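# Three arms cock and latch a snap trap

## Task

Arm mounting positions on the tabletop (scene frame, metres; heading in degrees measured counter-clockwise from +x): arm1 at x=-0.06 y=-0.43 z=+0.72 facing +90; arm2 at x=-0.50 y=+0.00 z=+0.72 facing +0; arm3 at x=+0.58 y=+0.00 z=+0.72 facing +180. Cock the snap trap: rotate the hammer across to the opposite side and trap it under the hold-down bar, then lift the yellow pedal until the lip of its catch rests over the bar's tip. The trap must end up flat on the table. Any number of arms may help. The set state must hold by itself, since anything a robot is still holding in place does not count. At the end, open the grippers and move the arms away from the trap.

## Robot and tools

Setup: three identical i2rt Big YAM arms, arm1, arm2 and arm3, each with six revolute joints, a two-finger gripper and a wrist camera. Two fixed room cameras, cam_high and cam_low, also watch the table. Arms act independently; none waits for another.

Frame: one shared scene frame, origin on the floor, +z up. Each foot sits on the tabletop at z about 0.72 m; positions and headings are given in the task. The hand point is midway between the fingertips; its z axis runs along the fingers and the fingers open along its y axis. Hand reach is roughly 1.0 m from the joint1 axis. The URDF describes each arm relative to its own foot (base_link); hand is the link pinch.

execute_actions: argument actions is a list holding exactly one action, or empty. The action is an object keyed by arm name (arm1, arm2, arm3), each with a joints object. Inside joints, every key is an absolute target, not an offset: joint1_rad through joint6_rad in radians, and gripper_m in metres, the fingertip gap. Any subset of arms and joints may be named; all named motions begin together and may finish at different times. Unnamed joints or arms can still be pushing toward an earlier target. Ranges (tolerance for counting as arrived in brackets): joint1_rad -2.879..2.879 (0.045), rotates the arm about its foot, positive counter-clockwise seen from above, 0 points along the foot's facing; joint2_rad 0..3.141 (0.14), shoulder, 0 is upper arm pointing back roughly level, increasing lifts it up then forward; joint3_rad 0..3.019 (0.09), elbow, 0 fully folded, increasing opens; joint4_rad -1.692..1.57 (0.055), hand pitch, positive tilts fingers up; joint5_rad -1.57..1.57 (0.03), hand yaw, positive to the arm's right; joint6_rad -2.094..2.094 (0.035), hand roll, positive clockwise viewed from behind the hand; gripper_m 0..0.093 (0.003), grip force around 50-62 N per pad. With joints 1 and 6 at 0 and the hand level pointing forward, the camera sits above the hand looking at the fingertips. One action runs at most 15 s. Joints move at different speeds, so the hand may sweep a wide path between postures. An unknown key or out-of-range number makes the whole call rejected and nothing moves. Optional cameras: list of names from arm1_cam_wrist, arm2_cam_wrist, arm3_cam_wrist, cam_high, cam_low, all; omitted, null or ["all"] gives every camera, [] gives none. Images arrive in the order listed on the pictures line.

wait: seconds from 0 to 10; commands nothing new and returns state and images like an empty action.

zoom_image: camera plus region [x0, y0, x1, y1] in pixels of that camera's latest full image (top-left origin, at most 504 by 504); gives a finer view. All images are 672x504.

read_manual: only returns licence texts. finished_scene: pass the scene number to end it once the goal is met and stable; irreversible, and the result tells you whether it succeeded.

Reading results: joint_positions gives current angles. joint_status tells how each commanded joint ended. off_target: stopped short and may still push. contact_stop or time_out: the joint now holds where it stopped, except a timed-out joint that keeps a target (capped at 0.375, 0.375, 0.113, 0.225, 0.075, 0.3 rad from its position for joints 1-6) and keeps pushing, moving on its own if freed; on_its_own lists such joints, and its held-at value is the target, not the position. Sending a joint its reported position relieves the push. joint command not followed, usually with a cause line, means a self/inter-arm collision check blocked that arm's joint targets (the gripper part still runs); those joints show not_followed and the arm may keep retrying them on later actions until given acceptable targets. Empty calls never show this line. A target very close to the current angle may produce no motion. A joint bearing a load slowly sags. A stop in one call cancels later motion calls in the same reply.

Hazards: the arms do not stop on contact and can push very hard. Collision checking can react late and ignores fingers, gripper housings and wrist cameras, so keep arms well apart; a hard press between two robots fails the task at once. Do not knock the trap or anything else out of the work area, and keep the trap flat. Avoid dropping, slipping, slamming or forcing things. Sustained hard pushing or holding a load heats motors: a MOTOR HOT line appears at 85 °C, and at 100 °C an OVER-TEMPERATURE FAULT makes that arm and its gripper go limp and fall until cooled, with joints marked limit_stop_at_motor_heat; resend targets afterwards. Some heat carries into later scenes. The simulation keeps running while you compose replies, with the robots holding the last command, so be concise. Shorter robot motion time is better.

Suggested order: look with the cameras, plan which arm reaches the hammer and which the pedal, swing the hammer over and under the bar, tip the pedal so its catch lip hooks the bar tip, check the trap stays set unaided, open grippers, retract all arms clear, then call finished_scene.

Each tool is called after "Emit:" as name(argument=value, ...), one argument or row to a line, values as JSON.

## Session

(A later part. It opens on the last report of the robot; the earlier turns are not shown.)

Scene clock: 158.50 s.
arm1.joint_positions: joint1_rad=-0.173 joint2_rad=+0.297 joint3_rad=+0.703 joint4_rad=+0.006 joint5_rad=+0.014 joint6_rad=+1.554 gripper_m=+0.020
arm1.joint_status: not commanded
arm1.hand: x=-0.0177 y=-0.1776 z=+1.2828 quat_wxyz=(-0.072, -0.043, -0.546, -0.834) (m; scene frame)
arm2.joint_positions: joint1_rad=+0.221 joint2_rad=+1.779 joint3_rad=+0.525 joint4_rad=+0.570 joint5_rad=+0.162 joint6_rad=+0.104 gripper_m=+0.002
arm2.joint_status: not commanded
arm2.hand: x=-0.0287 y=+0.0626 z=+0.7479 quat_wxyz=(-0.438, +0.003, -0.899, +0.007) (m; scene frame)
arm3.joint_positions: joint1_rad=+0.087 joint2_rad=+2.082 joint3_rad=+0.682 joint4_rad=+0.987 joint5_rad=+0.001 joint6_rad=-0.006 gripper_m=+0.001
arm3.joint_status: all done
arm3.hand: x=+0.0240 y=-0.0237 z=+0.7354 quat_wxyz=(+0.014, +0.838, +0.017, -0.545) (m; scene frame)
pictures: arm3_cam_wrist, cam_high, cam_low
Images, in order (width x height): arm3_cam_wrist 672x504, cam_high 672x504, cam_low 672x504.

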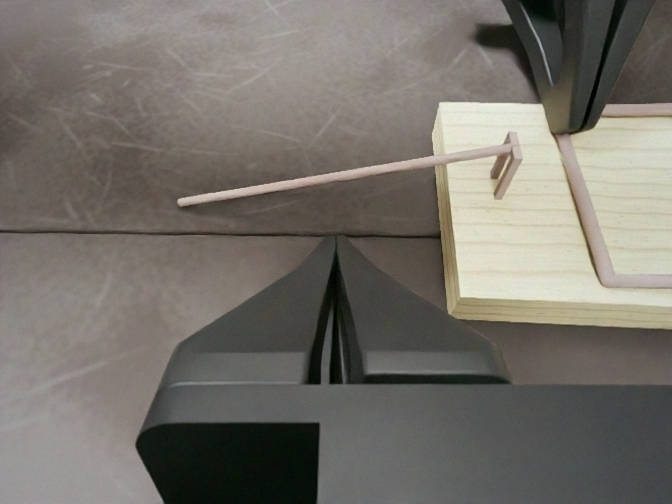

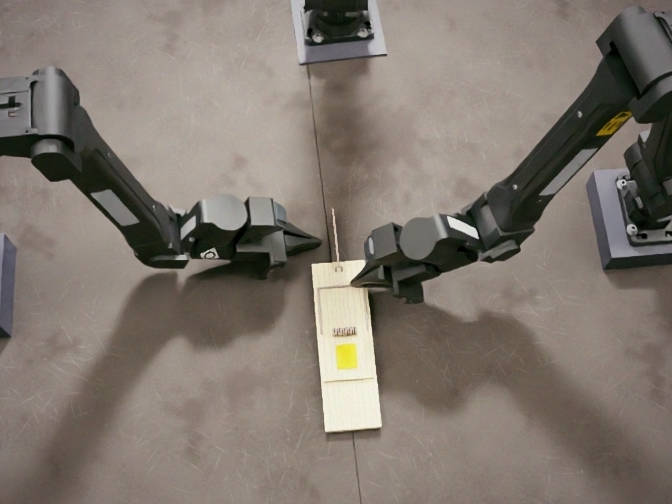

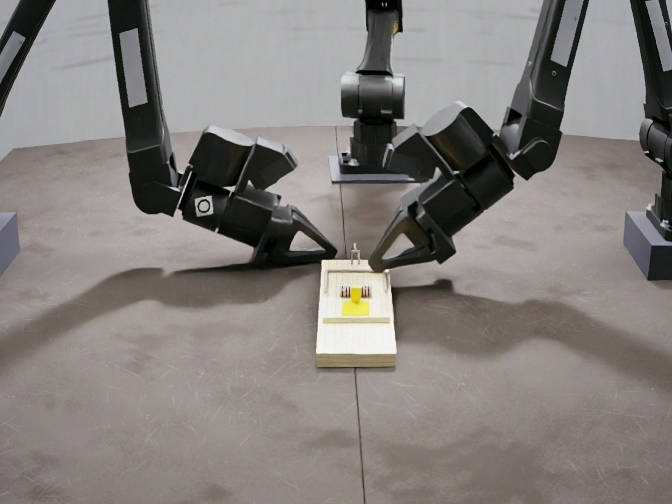

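Emit:
execute_actions(
  actions=[
    {"arm3":{"joints":{"joint2_rad":2.125,"joint3_rad":0.83,"joint4_rad":0.88}}},
  ],
  cameras=["arm3_cam_wrist"],
)

Emit:
execute_actions(
  actions=[
    {"arm3":{"joints":{"joint2_rad":1.96,"joint3_rad":0.77}}},
  ],
  cameras=["arm3_cam_wrist"],
)

Emit:
execute_actions(
  actions=[
    {"arm3":{"joints":{"joint1_rad":0.06,"joint5_rad":0.3}}},
  ],
  cameras=["arm3_cam_wrist","cam_high","cam_low"],
)

Scene clock: 159.70 s.
arm1.joint_positions: joint1_rad=-0.173 joint2_rad=+0.297 joint3_rad=+0.703 joint4_rad=+0.006 joint5_rad=+0.014 joint6_rad=+1.554 gripper_m=+0.020
arm1.joint_status: not commanded
arm1.hand: x=-0.0177 y=-0.1776 z=+1.2828 quat_wxyz=(-0.072, -0.043, -0.546, -0.834) (m; scene frame)
arm2.joint_positions: joint1_rad=+0.221 joint2_rad=+1.779 joint3_rad=+0.525 joint4_rad=+0.570 joint5_rad=+0.162 joint6_rad=+0.104 gripper_m=+0.002
arm2.joint_status: not commanded
arm2.hand: x=-0.0287 y=+0.0626 z=+0.7479 quat_wxyz=(-0.438, +0.003, -0.899, +0.007) (m; scene frame)
arm3.joint_positions: joint1_rad=+0.087 joint2_rad=+2.104 joint3_rad=+0.811 joint4_rad=+0.888 joint5_rad=+0.001 joint6_rad=-0.006 gripper_m=+0.001
arm3.joint_status: all done
arm3.hand: x=-0.0229 y=-0.0256 z=+0.7408 quat_wxyz=(+0.014, +0.836, +0.017, -0.549) (m; scene frame)
pictures: arm3_cam_wrist
Images, in order (width x height): arm3_cam_wrist 672x504.

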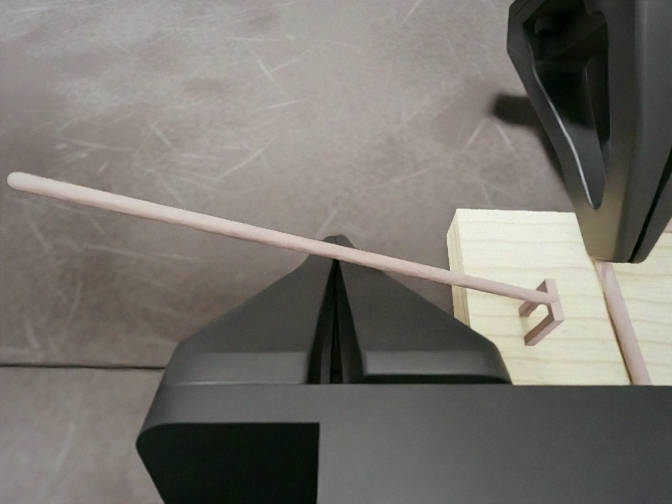

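Scene clock: 160.77 s.
arm1.joint_positions: joint1_rad=-0.173 joint2_rad=+0.297 joint3_rad=+0.703 joint4_rad=+0.006 joint5_rad=+0.014 joint6_rad=+1.554 gripper_m=+0.020
arm1.joint_status: not commanded
arm1.hand: x=-0.0177 y=-0.1776 z=+1.2828 quat_wxyz=(-0.072, -0.043, -0.546, -0.834) (m; scene frame)
arm2.joint_positions: joint1_rad=+0.221 joint2_rad=+1.779 joint3_rad=+0.525 joint4_rad=+0.570 joint5_rad=+0.162 joint6_rad=+0.104 gripper_m=+0.002
arm2.joint_status: not commanded
arm2.hand: x=-0.0287 y=+0.0626 z=+0.7479 quat_wxyz=(-0.438, +0.003, -0.899, +0.007) (m; scene frame)
arm3.joint_positions: joint1_rad=+0.087 joint2_rad=+1.967 joint3_rad=+0.766 joint4_rad=+0.882 joint5_rad=+0.001 joint6_rad=-0.006 gripper_m=+0.001
arm3.joint_status: all done
arm3.hand: x=-0.0219 y=-0.0249 z=+0.8033 quat_wxyz=(+0.015, +0.811, +0.016, -0.584) (m; scene frame)
pictures: arm3_cam_wrist
Images, in order (width x height): arm3_cam_wrist 672x504.

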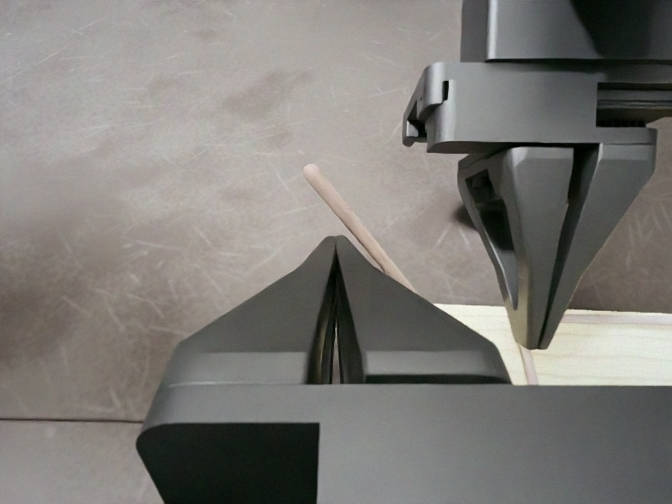

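Scene clock: 161.70 s.
arm1.joint_positions: joint1_rad=-0.173 joint2_rad=+0.297 joint3_rad=+0.703 joint4_rad=+0.006 joint5_rad=+0.014 joint6_rad=+1.554 gripper_m=+0.020
arm1.joint_status: not commanded
arm1.hand: x=-0.0177 y=-0.1776 z=+1.2828 quat_wxyz=(-0.072, -0.043, -0.546, -0.834) (m; scene frame)
arm2.joint_positions: joint1_rad=+0.221 joint2_rad=+1.779 joint3_rad=+0.525 joint4_rad=+0.570 joint5_rad=+0.162 joint6_rad=+0.104 gripper_m=+0.002
arm2.joint_status: not commanded
arm2.hand: x=-0.0287 y=+0.0626 z=+0.7479 quat_wxyz=(-0.438, +0.003, -0.899, +0.007) (m; scene frame)
arm3.joint_positions: joint1_rad=+0.064 joint2_rad=+1.967 joint3_rad=+0.766 joint4_rad=+0.882 joint5_rad=+0.297 joint6_rad=-0.006 gripper_m=+0.001
arm3.joint_status: all done
arm3.hand: x=-0.0162 y=+0.0392 z=+0.8050 quat_wxyz=(-0.112, +0.804, -0.079, -0.578) (m; scene frame)
pictures: arm3_cam_wrist, cam_high, cam_low
Images, in order (width x height): arm3_cam_wrist 672x504, cam_high 672x504, cam_low 672x504.

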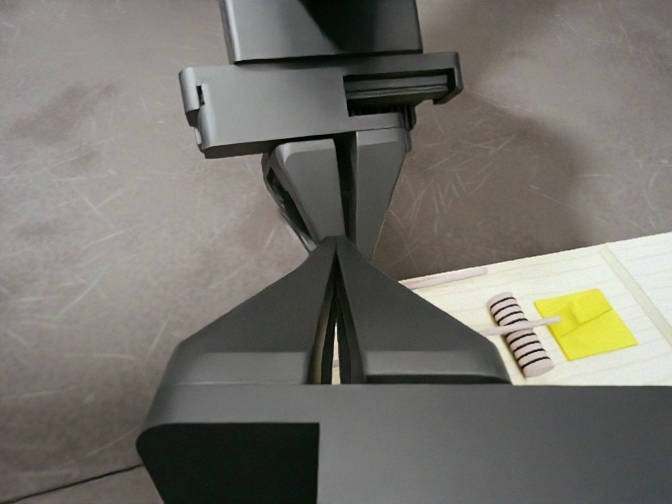

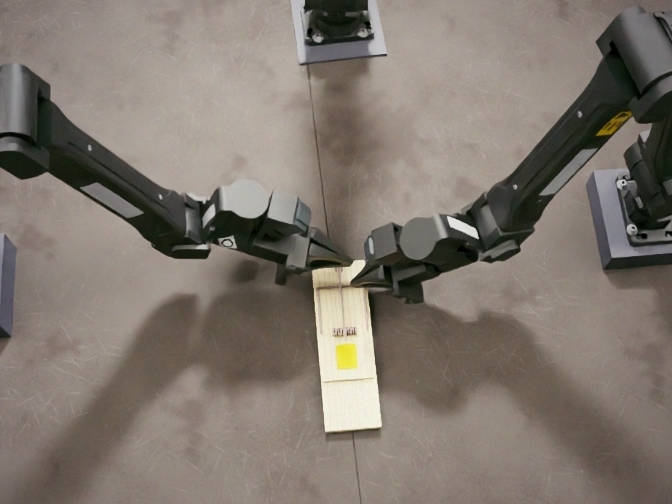

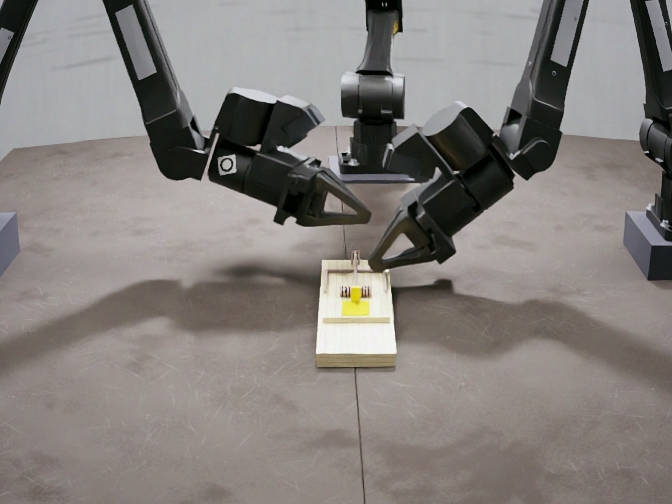

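Emit:
execute_actions(
  actions=[
    {"arm3":{"joints":{"joint2_rad":1.8,"joint3_rad":0.6}}},
  ],
  cameras=[],
)

Emit:
execute_actions(
  actions=[
    {"arm3":{"joints":{"joint1_rad":-0.35,"joint5_rad":-0.25,"joint6_rad":-0.13}}},
  ],
  cameras=[],
)

Emit:
execute_actions(
  actions=[
    {"arm3":{"joints":{"joint2_rad":1.93,"joint3_rad":0.93,"joint4_rad":0.425}}},
  ],
  cameras=["arm3_cam_wrist","arm2_cam_wrist","cam_low"],
)

Scene clock: 162.97 s.
arm1.joint_positions: joint1_rad=-0.173 joint2_rad=+0.297 joint3_rad=+0.703 joint4_rad=+0.006 joint5_rad=+0.014 joint6_rad=+1.554 gripper_m=+0.020
arm1.joint_status: not commanded
arm1.hand: x=-0.0177 y=-0.1776 z=+1.2828 quat_wxyz=(-0.072, -0.043, -0.546, -0.834) (m; scene frame)
arm2.joint_positions: joint1_rad=+0.221 joint2_rad=+1.779 joint3_rad=+0.525 joint4_rad=+0.570 joint5_rad=+0.162 joint6_rad=+0.104 gripper_m=+0.002
arm2.joint_status: not commanded
arm2.hand: x=-0.0287 y=+0.0626 z=+0.7479 quat_wxyz=(-0.438, +0.003, -0.899, +0.007) (m; scene frame)
arm3.joint_positions: joint1_rad=+0.064 joint2_rad=+1.813 joint3_rad=+0.605 joint4_rad=+0.882 joint5_rad=+0.297 joint6_rad=-0.006 gripper_m=+0.001
arm3.joint_status: all done
arm3.hand: x=+0.0390 y=+0.0406 z=+0.8306 quat_wxyz=(-0.112, +0.807, -0.079, -0.575) (m; scene frame)
pictures: none
No camera images: the call's "cameras" was empty. Leave "cameras" out to get every camera's image.

Scene clock: 164.13 s.
arm1.joint_positions: joint1_rad=-0.173 joint2_rad=+0.297 joint3_rad=+0.703 joint4_rad=+0.006 joint5_rad=+0.014 joint6_rad=+1.554 gripper_m=+0.020
arm1.joint_status: not commanded
arm1.hand: x=-0.0177 y=-0.1776 z=+1.2828 quat_wxyz=(-0.072, -0.043, -0.546, -0.834) (m; scene frame)
arm2.joint_positions: joint1_rad=+0.221 joint2_rad=+1.779 joint3_rad=+0.525 joint4_rad=+0.570 joint5_rad=+0.162 joint6_rad=+0.104 gripper_m=+0.002
arm2.joint_status: not commanded
arm2.hand: x=-0.0287 y=+0.0626 z=+0.7479 quat_wxyz=(-0.438, +0.003, -0.899, +0.007) (m; scene frame)
arm3.joint_positions: joint1_rad=-0.356 joint2_rad=+1.813 joint3_rad=+0.605 joint4_rad=+0.882 joint5_rad=-0.247 joint6_rad=-0.122 gripper_m=+0.001
arm3.joint_status: all done
arm3.hand: x=+0.0644 y=+0.1737 z=+0.8285 quat_wxyz=(-0.049, +0.810, -0.044, -0.583) (m; scene frame)
pictures: none
No camera images: the call's "cameras" was empty. Leave "cameras" out to get every camera's image.

Scene clock: 165.37 s.
arm1.joint_positions: joint1_rad=-0.173 joint2_rad=+0.297 joint3_rad=+0.703 joint4_rad=+0.006 joint5_rad=+0.014 joint6_rad=+1.554 gripper_m=+0.020
arm1.joint_status: not commanded
arm1.hand: x=-0.0177 y=-0.1776 z=+1.2828 quat_wxyz=(-0.072, -0.043, -0.546, -0.834) (m; scene frame)
arm2.joint_positions: joint1_rad=+0.221 joint2_rad=+1.779 joint3_rad=+0.525 joint4_rad=+0.570 joint5_rad=+0.162 joint6_rad=+0.104 gripper_m=+0.002
arm2.joint_status: not commanded
arm2.hand: x=-0.0287 y=+0.0626 z=+0.7479 quat_wxyz=(-0.438, +0.003, -0.899, +0.007) (m; scene frame)
arm3.joint_positions: joint1_rad=-0.356 joint2_rad=+1.928 joint3_rad=+0.903 joint4_rad=+0.433 joint5_rad=-0.247 joint6_rad=-0.123 gripper_m=+0.001
arm3.joint_status: all done
arm3.hand: x=-0.0035 y=+0.2019 z=+0.7815 quat_wxyz=(-0.011, +0.876, -0.066, -0.477) (m; scene frame)
pictures: arm2_cam_wrist, arm3_cam_wrist, cam_low
Images, in order (width x height): arm2_cam_wrist 672x504, arm3_cam_wrist 672x504, cam_low 672x504.

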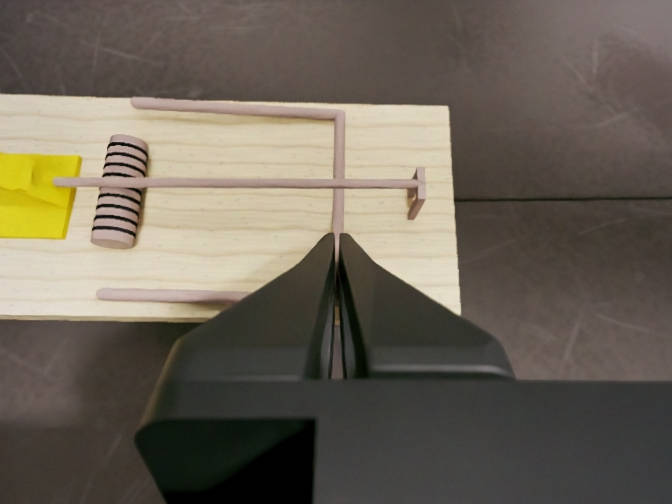

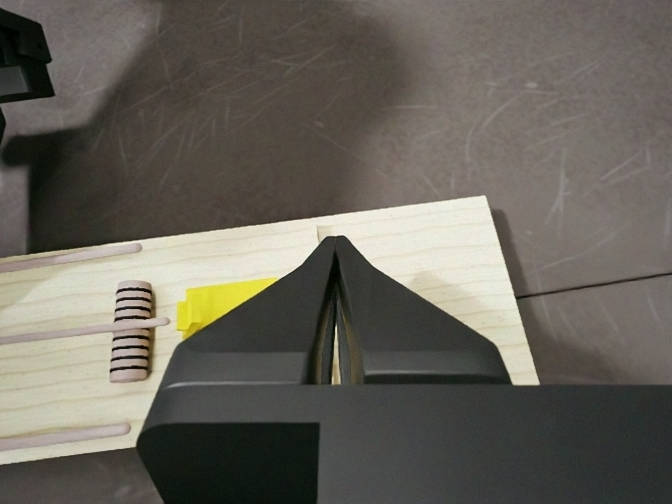

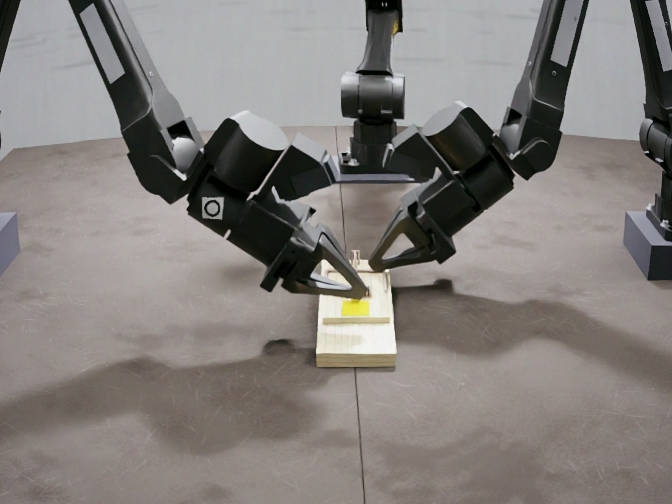

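Emit:
execute_actions(
  actions=[
    {"arm3":{"joints":{"joint1_rad":-0.315,"joint3_rad":0.865}}},
  ],
  cameras=["arm3_cam_wrist"],
)

Emit:
execute_actions(
  actions=[
    {"arm3":{"joints":{"joint1_rad":-0.28}}},
  ],
  cameras=["arm3_cam_wrist","arm2_cam_wrist","cam_low"],
)

Emit:
zoom_image(
  camera="cam_low",
  region=[290,240,430,345],
)

Scene clock: 166.33 s.
arm1.joint_positions: joint1_rad=-0.173 joint2_rad=+0.297 joint3_rad=+0.703 joint4_rad=+0.006 joint5_rad=+0.014 joint6_rad=+1.554 gripper_m=+0.020
arm1.joint_status: not commanded
arm1.hand: x=-0.0177 y=-0.1776 z=+1.2828 quat_wxyz=(-0.072, -0.043, -0.546, -0.834) (m; scene frame)
arm2.joint_positions: joint1_rad=+0.221 joint2_rad=+1.779 joint3_rad=+0.525 joint4_rad=+0.570 joint5_rad=+0.162 joint6_rad=+0.104 gripper_m=+0.002
arm2.joint_status: not commanded
arm2.hand: x=-0.0287 y=+0.0626 z=+0.7479 quat_wxyz=(-0.438, +0.003, -0.899, +0.007) (m; scene frame)
arm3.joint_positions: joint1_rad=-0.314 joint2_rad=+1.928 joint3_rad=+0.868 joint4_rad=+0.431 joint5_rad=-0.248 joint6_rad=-0.123 gripper_m=+0.001
arm3.joint_status: all done
arm3.hand: x=+0.0044 y=+0.1711 z=+0.7676 quat_wxyz=(+0.004, +0.886, -0.051, -0.461) (m; scene frame)
pictures: arm3_cam_wrist
Images, in order (width x height): arm3_cam_wrist 672x504.

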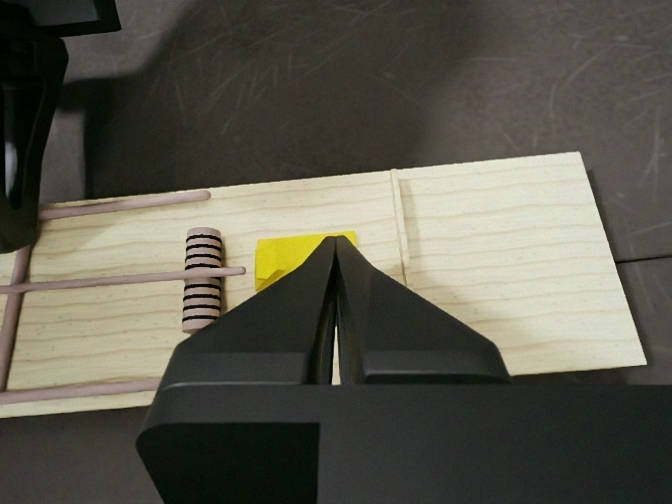

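Scene clock: 167.03 s.
arm1.joint_positions: joint1_rad=-0.173 joint2_rad=+0.297 joint3_rad=+0.703 joint4_rad=+0.006 joint5_rad=+0.014 joint6_rad=+1.554 gripper_m=+0.020
arm1.joint_status: not commanded
arm1.hand: x=-0.0177 y=-0.1776 z=+1.2828 quat_wxyz=(-0.072, -0.043, -0.546, -0.834) (m; scene frame)
arm2.joint_positions: joint1_rad=+0.221 joint2_rad=+1.779 joint3_rad=+0.525 joint4_rad=+0.570 joint5_rad=+0.162 joint6_rad=+0.104 gripper_m=+0.002
arm2.joint_status: not commanded
arm2.hand: x=-0.0287 y=+0.0626 z=+0.7479 quat_wxyz=(-0.438, +0.003, -0.899, +0.007) (m; scene frame)
arm3.joint_positions: joint1_rad=-0.281 joint2_rad=+1.928 joint3_rad=+0.868 joint4_rad=+0.431 joint5_rad=-0.248 joint6_rad=-0.123 gripper_m=+0.001
arm3.joint_status: all done
arm3.hand: x=-0.0009 y=+0.1519 z=+0.7677 quat_wxyz=(+0.012, +0.886, -0.036, -0.461) (m; scene frame)
pictures: arm2_cam_wrist, arm3_cam_wrist, cam_low
Images, in order (width x height): arm2_cam_wrist 672x504, arm3_cam_wrist 672x504, cam_low 672x504.

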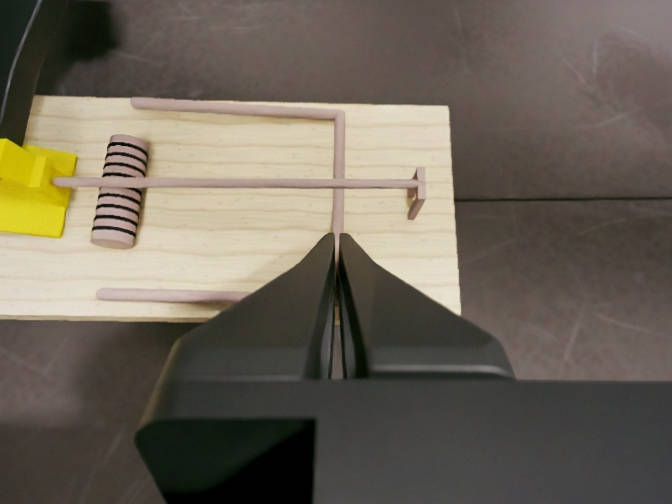

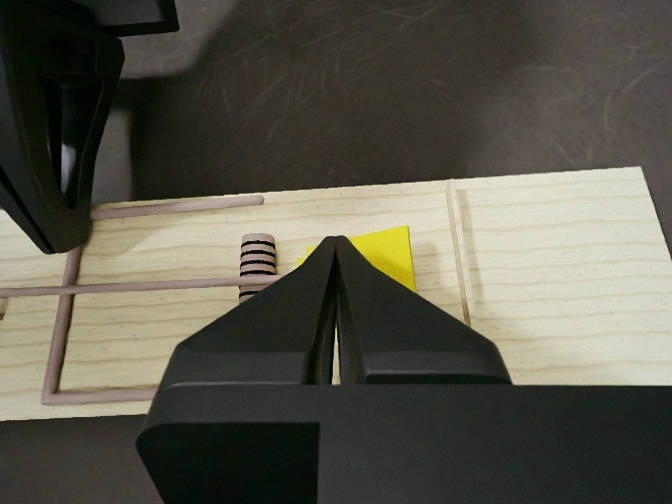

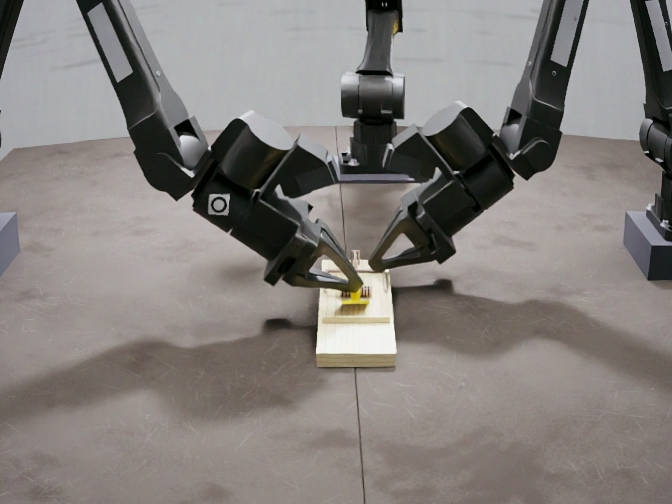

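Region (290, 240, 430, 345) of cam_low's 672x504 image, scaled by 3.600, with more detail than that image has; it fills the top 378 rows of this view, and the rest is white.

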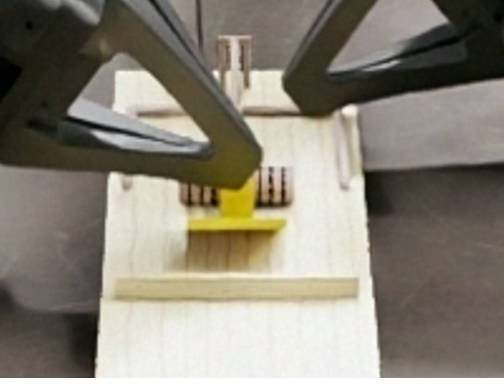

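A bit more, then ease arm2.

Emit:
execute_actions(
  actions=[
    {"arm3":{"joints":{"joint1_rad":-0.265}}},
  ],
  cameras=["arm2_cam_wrist"],
)

Emit:
execute_actions(
  actions=[
    {"arm2":{"joints":{"joint2_rad":1.77}}},
  ],
  cameras=["arm2_cam_wrist","cam_low"],
)

Emit:
zoom_image(
  camera="arm2_cam_wrist",
  region=[0,100,200,260],
)

Scene clock: 167.80 s.
arm1.joint_positions: joint1_rad=-0.173 joint2_rad=+0.297 joint3_rad=+0.703 joint4_rad=+0.006 joint5_rad=+0.014 joint6_rad=+1.554 gripper_m=+0.020
arm1.joint_status: not commanded
arm1.hand: x=-0.0177 y=-0.1776 z=+1.2828 quat_wxyz=(-0.072, -0.043, -0.546, -0.834) (m; scene frame)
arm2.joint_positions: joint1_rad=+0.221 joint2_rad=+1.779 joint3_rad=+0.525 joint4_rad=+0.570 joint5_rad=+0.162 joint6_rad=+0.104 gripper_m=+0.002
arm2.joint_status: not commanded
arm2.hand: x=-0.0287 y=+0.0626 z=+0.7479 quat_wxyz=(-0.438, +0.003, -0.899, +0.007) (m; scene frame)
arm3.joint_positions: joint1_rad=-0.274 joint2_rad=+1.928 joint3_rad=+0.868 joint4_rad=+0.431 joint5_rad=-0.248 joint6_rad=-0.123 gripper_m=+0.001
arm3.joint_status: all done
arm3.hand: x=-0.0020 y=+0.1479 z=+0.7678 quat_wxyz=(+0.013, +0.886, -0.033, -0.461) (m; scene frame)
pictures: arm2_cam_wrist
Images, in order (width x height): arm2_cam_wrist 672x504.

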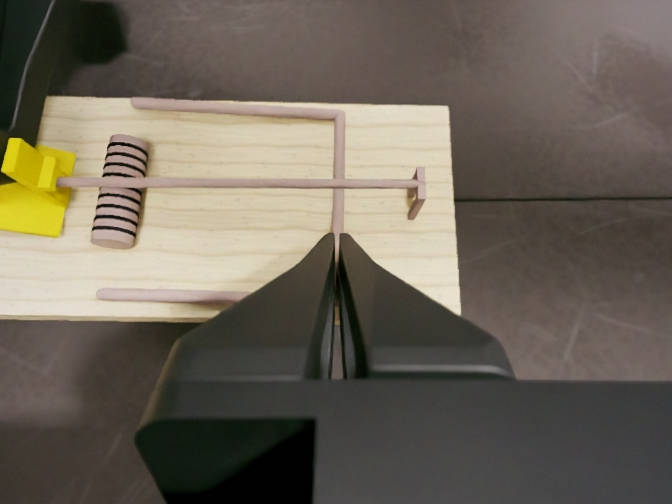

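Scene clock: 168.47 s.
arm1.joint_positions: joint1_rad=-0.173 joint2_rad=+0.297 joint3_rad=+0.703 joint4_rad=+0.006 joint5_rad=+0.014 joint6_rad=+1.554 gripper_m=+0.020
arm1.joint_status: not commanded
arm1.hand: x=-0.0177 y=-0.1776 z=+1.2828 quat_wxyz=(-0.072, -0.043, -0.546, -0.834) (m; scene frame)
arm2.joint_positions: joint1_rad=+0.220 joint2_rad=+1.745 joint3_rad=+0.523 joint4_rad=+0.561 joint5_rad=+0.166 joint6_rad=+0.104 gripper_m=+0.002
arm2.joint_status: all done
arm2.hand: x=-0.0261 y=+0.0620 z=+0.7609 quat_wxyz=(-0.448, +0.001, -0.894, +0.007) (m; scene frame)
arm3.joint_positions: joint1_rad=-0.274 joint2_rad=+1.928 joint3_rad=+0.868 joint4_rad=+0.431 joint5_rad=-0.246 joint6_rad=-0.124 gripper_m=+0.001
arm3.joint_status: not commanded
arm3.hand: x=-0.0020 y=+0.1480 z=+0.7677 quat_wxyz=(+0.013, +0.887, -0.033, -0.461) (m; scene frame)
pictures: arm2_cam_wrist, cam_low
Images, in order (width x height): arm2_cam_wrist 672x504, cam_low 672x504.

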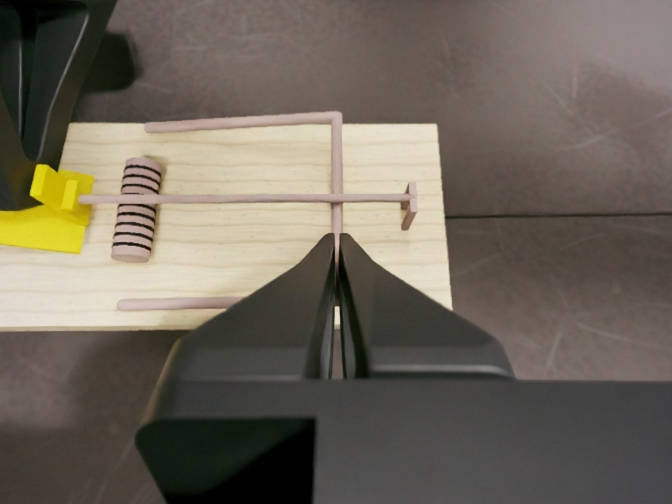

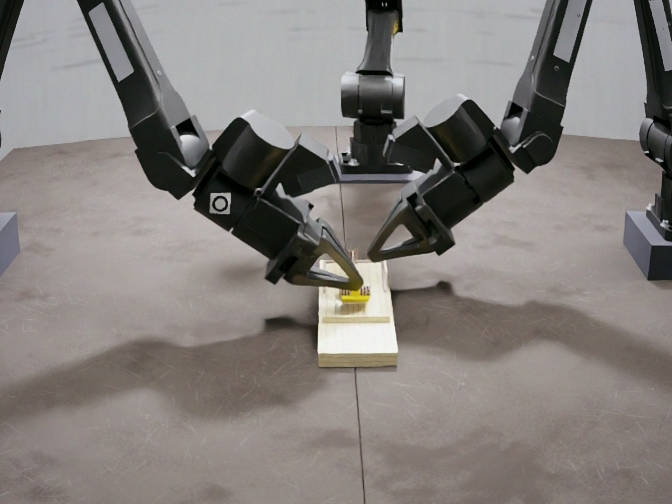

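Region (0, 100, 200, 260) of arm2_cam_wrist's 672x504 image, scaled by 2.520, with more detail than that image has; it fills the top 403 rows of this view, and the rest is white.

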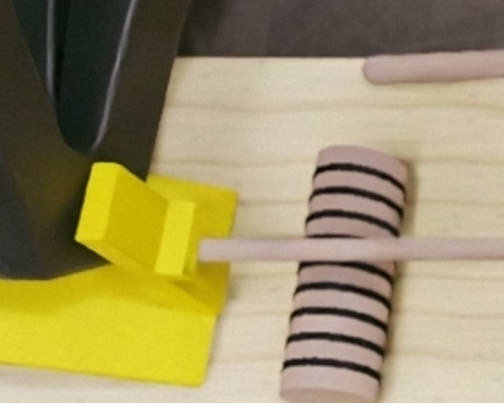

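Emit:
execute_actions(
  actions=[
    {"arm2":{"joints":{"joint2_rad":1.84}}},
  ],
  cameras=[],
)

Emit:
execute_actions(
  actions=[
    {"arm3":{"joints":{"joint1_rad":-0.25}}},
  ],
  cameras=[],
)

Emit:
execute_actions(
  actions=[
    {"arm2":{"joints":{"joint2_rad":1.77}}},
  ],
  cameras=["arm2_cam_wrist"],
)

Emit:
zoom_image(
  camera="arm2_cam_wrist",
  region=[0,100,200,260],
)

Scene clock: 169.43 s.
arm1.joint_positions: joint1_rad=-0.173 joint2_rad=+0.297 joint3_rad=+0.703 joint4_rad=+0.006 joint5_rad=+0.014 joint6_rad=+1.554 gripper_m=+0.020
arm1.joint_status: not commanded
arm1.hand: x=-0.0177 y=-0.1776 z=+1.2828 quat_wxyz=(-0.072, -0.043, -0.546, -0.834) (m; scene frame)
arm2.joint_positions: joint1_rad=+0.220 joint2_rad=+1.772 joint3_rad=+0.528 joint4_rad=+0.566 joint5_rad=+0.169 joint6_rad=+0.104 gripper_m=+0.002
arm2.joint_status: all done
arm2.hand: x=-0.0266 y=+0.0615 z=+0.7515 quat_wxyz=(-0.441, +0.001, -0.897, +0.010) (m; scene frame)
arm3.joint_positions: joint1_rad=-0.274 joint2_rad=+1.928 joint3_rad=+0.868 joint4_rad=+0.431 joint5_rad=-0.246 joint6_rad=-0.124 gripper_m=+0.001
arm3.joint_status: not commanded
arm3.hand: x=-0.0020 y=+0.1480 z=+0.7677 quat_wxyz=(+0.013, +0.887, -0.033, -0.461) (m; scene frame)
pictures: none
No camera images: the call's "cameras" was empty. Leave "cameras" out to get every camera's image.

Scene clock: 169.87 s.
arm1.joint_positions: joint1_rad=-0.173 joint2_rad=+0.297 joint3_rad=+0.703 joint4_rad=+0.006 joint5_rad=+0.014 joint6_rad=+1.554 gripper_m=+0.020
arm1.joint_status: not commanded
arm1.hand: x=-0.0177 y=-0.1776 z=+1.2828 quat_wxyz=(-0.072, -0.043, -0.546, -0.834) (m; scene frame)
arm2.joint_positions: joint1_rad=+0.220 joint2_rad=+1.772 joint3_rad=+0.528 joint4_rad=+0.566 joint5_rad=+0.169 joint6_rad=+0.104 gripper_m=+0.002
arm2.joint_status: not commanded
arm2.hand: x=-0.0266 y=+0.0615 z=+0.7515 quat_wxyz=(-0.441, +0.001, -0.897, +0.010) (m; scene frame)
arm3.joint_positions: joint1_rad=-0.273 joint2_rad=+1.928 joint3_rad=+0.868 joint4_rad=+0.431 joint5_rad=-0.246 joint6_rad=-0.124 gripper_m=+0.001
arm3.joint_status: all done
arm3.hand: x=-0.0022 y=+0.1474 z=+0.7677 quat_wxyz=(+0.013, +0.887, -0.033, -0.461) (m; scene frame)
pictures: none
No camera images: the call's "cameras" was empty. Leave "cameras" out to get every camera's image.

Scene clock: 170.50 s.
arm1.joint_positions: joint1_rad=-0.173 joint2_rad=+0.297 joint3_rad=+0.703 joint4_rad=+0.006 joint5_rad=+0.014 joint6_rad=+1.554 gripper_m=+0.020
arm1.joint_status: not commanded
arm1.hand: x=-0.0177 y=-0.1776 z=+1.2828 quat_wxyz=(-0.072, -0.043, -0.546, -0.834) (m; scene frame)
arm2.joint_positions: joint1_rad=+0.220 joint2_rad=+1.744 joint3_rad=+0.522 joint4_rad=+0.560 joint5_rad=+0.168 joint6_rad=+0.104 gripper_m=+0.002
arm2.joint_status: all done
arm2.hand: x=-0.0264 y=+0.0616 z=+0.7611 quat_wxyz=(-0.448, +0.000, -0.894, +0.008) (m; scene frame)
arm3.joint_positions: joint1_rad=-0.271 joint2_rad=+1.928 joint3_rad=+0.868 joint4_rad=+0.431 joint5_rad=-0.245 joint6_rad=-0.124 gripper_m=+0.001
arm3.joint_status: not commanded
arm3.hand: x=-0.0024 y=+0.1467 z=+0.7677 quat_wxyz=(+0.013, +0.887, -0.032, -0.461) (m; scene frame)
pictures: arm2_cam_wrist
Images, in order (width x height): arm2_cam_wrist 672x504.

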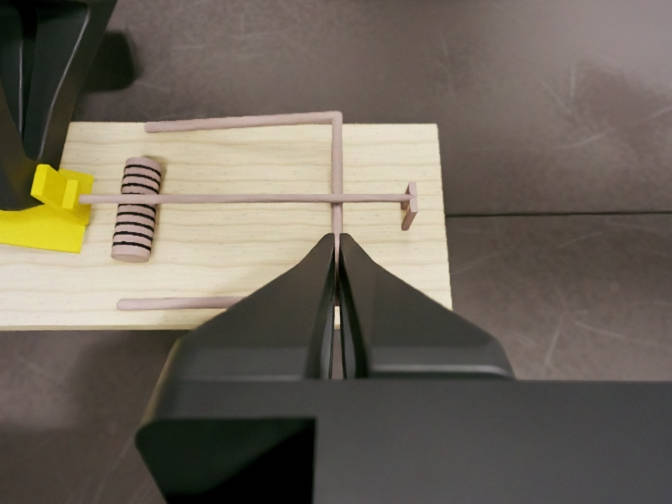

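Region (0, 100, 200, 260) of arm2_cam_wrist's 672x504 image, scaled by 2.520, with more detail than that image has; it fills the top 403 rows of this view, and the rest is white.

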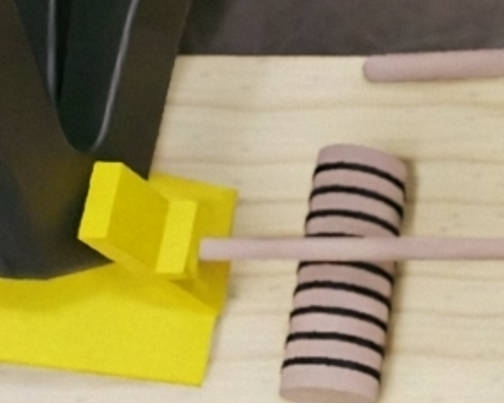

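Emit:
execute_actions(
  actions=[
    {"arm2":{"joints":{"joint2_rad":1.745,"joint4_rad":0.56,"gripper_m":0.018}}},
  ],
)

Emit:
execute_actions(
  actions=[
    {"arm2":{"joints":{"joint2_rad":1.6}}},
  ],
  cameras=[],
)

Emit:
execute_actions(
  actions=[
    {"arm2":{"joints":{"joint2_rad":1.2}},"arm3":{"joints":{"joint1_rad":-0.28}}},
  ],
  cameras=["cam_low","cam_high"],
)

Emit:
execute_actions(
  actions=[
    {"arm3":{"joints":{"joint4_rad":0.6}}},
  ],
  cameras=[],
)

Emit:
execute_actions(
  actions=[
    {"arm3":{"joints":{"joint2_rad":1.4}}},
  ],
  cameras=["cam_low","cam_high"],
)

Scene clock: 172.03 s.
arm1.joint_positions: joint1_rad=-0.173 joint2_rad=+0.297 joint3_rad=+0.703 joint4_rad=+0.006 joint5_rad=+0.014 joint6_rad=+1.554 gripper_m=+0.020
arm1.joint_status: not commanded
arm1.hand: x=-0.0177 y=-0.1776 z=+1.2828 quat_wxyz=(-0.072, -0.043, -0.546, -0.834) (m; scene frame)
arm2.joint_positions: joint1_rad=+0.220 joint2_rad=+1.744 joint3_rad=+0.516 joint4_rad=+0.560 joint5_rad=+0.164 joint6_rad=+0.104 gripper_m=+0.018
arm2.joint_status: all done
arm2.hand: x=-0.0295 y=+0.0617 z=+0.7591 quat_wxyz=(-0.445, +0.002, -0.895, +0.007) (m; scene frame)
arm3.joint_positions: joint1_rad=-0.262 joint2_rad=+1.928 joint3_rad=+0.868 joint4_rad=+0.431 joint5_rad=-0.245 joint6_rad=-0.124 gripper_m=+0.001
arm3.joint_status: not commanded
arm3.hand: x=-0.0036 y=+0.1415 z=+0.7678 quat_wxyz=(+0.015, +0.887, -0.028, -0.461) (m; scene frame)
pictures: arm1_cam_wrist, arm2_cam_wrist, arm3_cam_wrist, cam_high, cam_low
Images, in order (width x height): arm1_cam_wrist 672x504, arm2_cam_wrist 672x504, arm3_cam_wrist 672x504, cam_high 672x504, cam_low 672x504.

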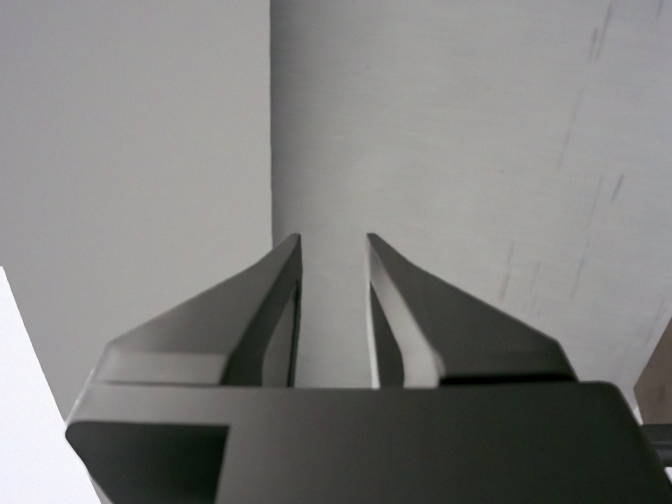

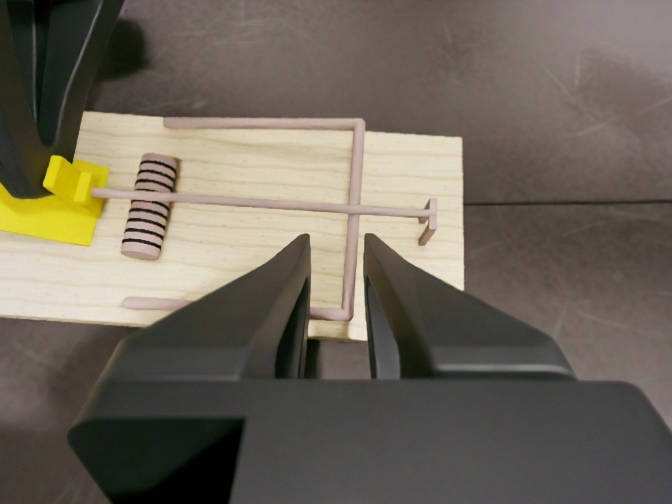

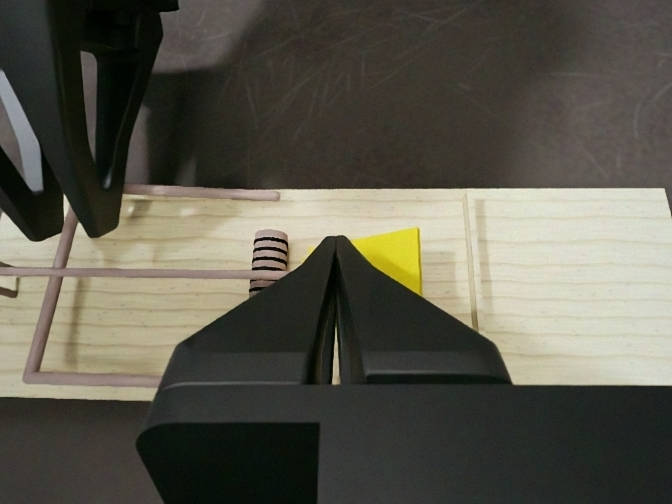

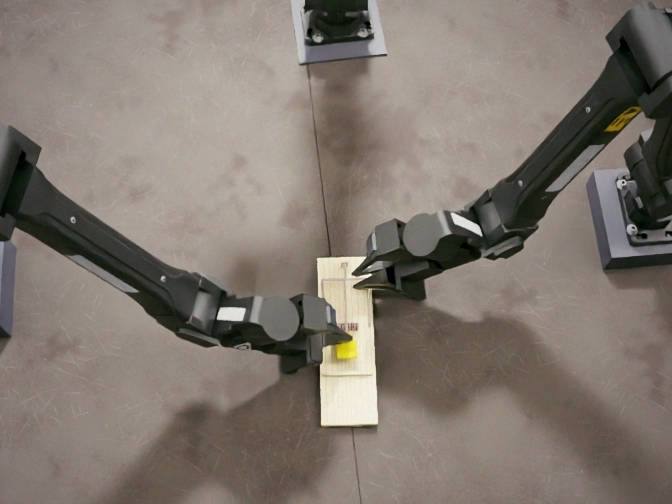

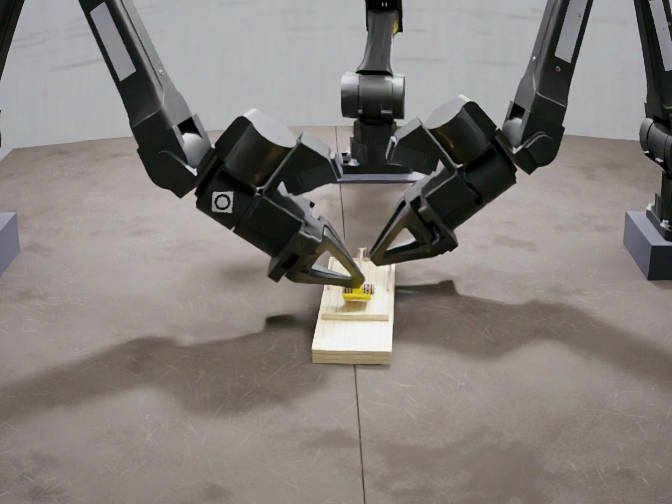

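Scene clock: 172.83 s.
arm1.joint_positions: joint1_rad=-0.173 joint2_rad=+0.297 joint3_rad=+0.703 joint4_rad=+0.006 joint5_rad=+0.014 joint6_rad=+1.554 gripper_m=+0.020
arm1.joint_status: not commanded
arm1.hand: x=-0.0177 y=-0.1776 z=+1.2828 quat_wxyz=(-0.072, -0.043, -0.546, -0.834) (m; scene frame)
arm2.joint_positions: joint1_rad=+0.220 joint2_rad=+1.599 joint3_rad=+0.496 joint4_rad=+0.560 joint5_rad=+0.163 joint6_rad=+0.104 gripper_m=+0.018
arm2.joint_status: all done
arm2.hand: x=-0.0226 y=+0.0630 z=+0.8183 quat_wxyz=(-0.499, -0.004, -0.866, -0.004) (m; scene frame)
arm3.joint_positions: joint1_rad=-0.261 joint2_rad=+1.928 joint3_rad=+0.868 joint4_rad=+0.431 joint5_rad=-0.245 joint6_rad=-0.124 gripper_m=+0.001
arm3.joint_status: not commanded
arm3.hand: x=-0.0038 y=+0.1407 z=+0.7678 quat_wxyz=(+0.015, +0.887, -0.028, -0.461) (m; scene frame)
pictures: none
No camera images: the call's "cameras" was empty. Leave "cameras" out to get every camera's image.

Scene clock: 173.90 s.
arm1.joint_positions: joint1_rad=-0.173 joint2_rad=+0.297 joint3_rad=+0.703 joint4_rad=+0.006 joint5_rad=+0.014 joint6_rad=+1.554 gripper_m=+0.020
arm1.joint_status: not commanded
arm1.hand: x=-0.0177 y=-0.1776 z=+1.2828 quat_wxyz=(-0.072, -0.043, -0.546, -0.834) (m; scene frame)
arm2.joint_positions: joint1_rad=+0.220 joint2_rad=+1.196 joint3_rad=+0.496 joint4_rad=+0.560 joint5_rad=+0.162 joint6_rad=+0.104 gripper_m=+0.018
arm2.joint_status: all done
arm2.hand: x=-0.0259 y=+0.0618 z=+1.0057 quat_wxyz=(-0.659, -0.022, -0.750, -0.038) (m; scene frame)
arm3.joint_positions: joint1_rad=-0.274 joint2_rad=+1.928 joint3_rad=+0.868 joint4_rad=+0.431 joint5_rad=-0.247 joint6_rad=-0.124 gripper_m=+0.001
arm3.joint_status: all done
arm3.hand: x=-0.0020 y=+0.1480 z=+0.7678 quat_wxyz=(+0.013, +0.887, -0.033, -0.461) (m; scene frame)
pictures: cam_high, cam_low
Images, in order (width x height): cam_high 672x504, cam_low 672x504.

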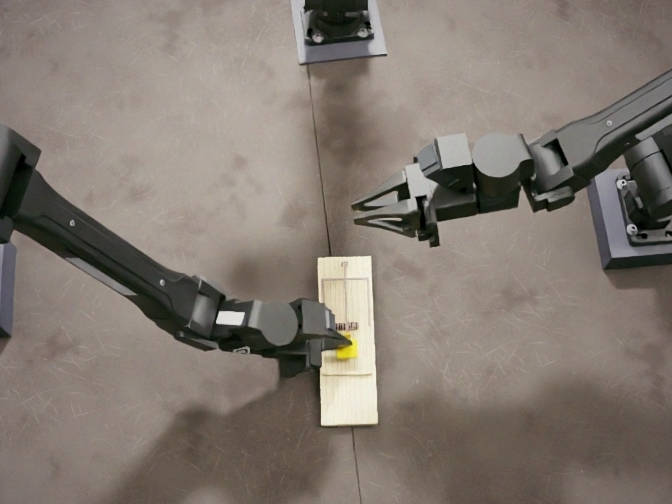

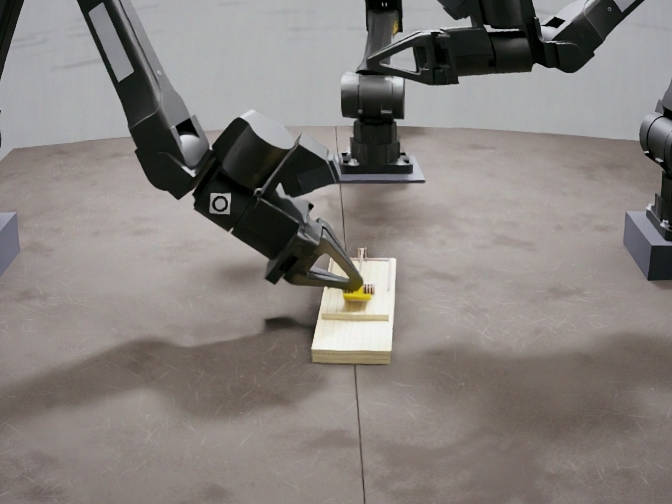

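Scene clock: 174.77 s.
arm1.joint_positions: joint1_rad=-0.173 joint2_rad=+0.297 joint3_rad=+0.703 joint4_rad=+0.006 joint5_rad=+0.014 joint6_rad=+1.554 gripper_m=+0.020
arm1.joint_status: not commanded
arm1.hand: x=-0.0177 y=-0.1776 z=+1.2828 quat_wxyz=(-0.072, -0.043, -0.546, -0.834) (m; scene frame)
arm2.joint_positions: joint1_rad=+0.220 joint2_rad=+1.196 joint3_rad=+0.496 joint4_rad=+0.560 joint5_rad=+0.162 joint6_rad=+0.104 gripper_m=+0.018
arm2.joint_status: not commanded
arm2.hand: x=-0.0259 y=+0.0618 z=+1.0057 quat_wxyz=(-0.659, -0.022, -0.750, -0.038) (m; scene frame)
arm3.joint_positions: joint1_rad=-0.274 joint2_rad=+1.928 joint3_rad=+0.868 joint4_rad=+0.581 joint5_rad=-0.247 joint6_rad=-0.124 gripper_m=+0.001
arm3.joint_status: all done
arm3.hand: x=-0.0201 y=+0.1543 z=+0.7982 quat_wxyz=(-0.006, +0.852, -0.022, -0.524) (m; scene frame)
pictures: none
No camera images: the call's "cameras" was empty. Leave "cameras" out to get every camera's image.

Scene clock: 176.10 s.
arm1.joint_positions: joint1_rad=-0.173 joint2_rad=+0.297 joint3_rad=+0.703 joint4_rad=+0.006 joint5_rad=+0.014 joint6_rad=+1.554 gripper_m=+0.020
arm1.joint_status: not commanded
arm1.hand: x=-0.0177 y=-0.1776 z=+1.2828 quat_wxyz=(-0.072, -0.043, -0.546, -0.834) (m; scene frame)
arm2.joint_positions: joint1_rad=+0.220 joint2_rad=+1.196 joint3_rad=+0.496 joint4_rad=+0.560 joint5_rad=+0.162 joint6_rad=+0.104 gripper_m=+0.018
arm2.joint_status: not commanded
arm2.hand: x=-0.0259 y=+0.0618 z=+1.0057 quat_wxyz=(-0.659, -0.022, -0.750, -0.038) (m; scene frame)
arm3.joint_positions: joint1_rad=-0.274 joint2_rad=+1.382 joint3_rad=+0.860 joint4_rad=+0.594 joint5_rad=-0.247 joint6_rad=-0.124 gripper_m=+0.001
arm3.joint_status: all done
arm3.hand: x=+0.0063 y=+0.1486 z=+1.1235 quat_wxyz=(-0.074, +0.683, +0.020, -0.726) (m; scene frame)
pictures: cam_high, cam_low
Images, in order (width x height): cam_high 672x504, cam_low 672x504.

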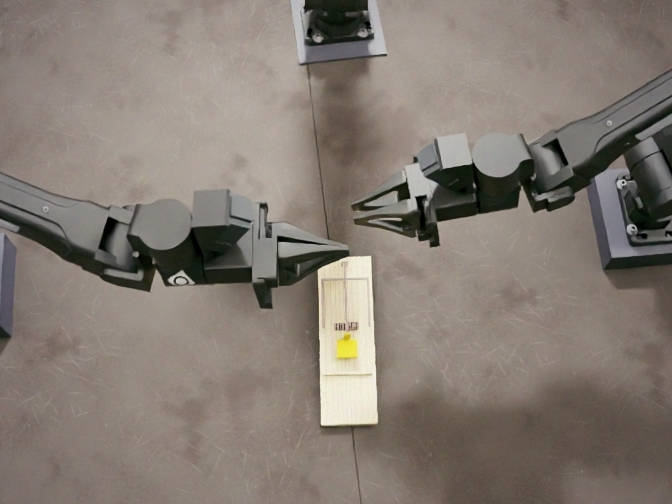

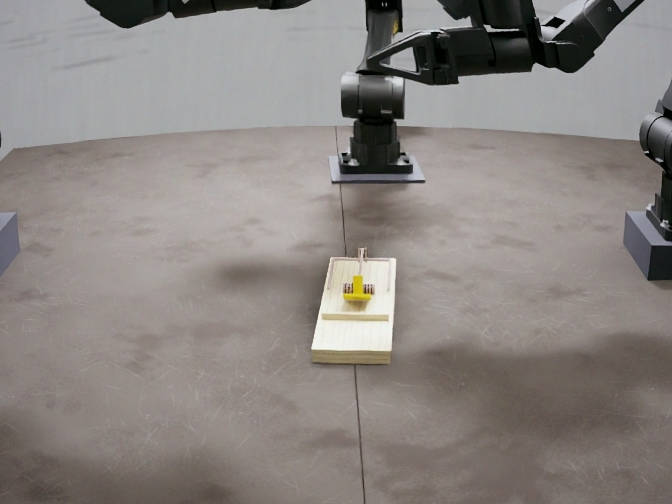

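Emit:
finished_scene(
  scene=2,
)

The scene is finished: the task was done.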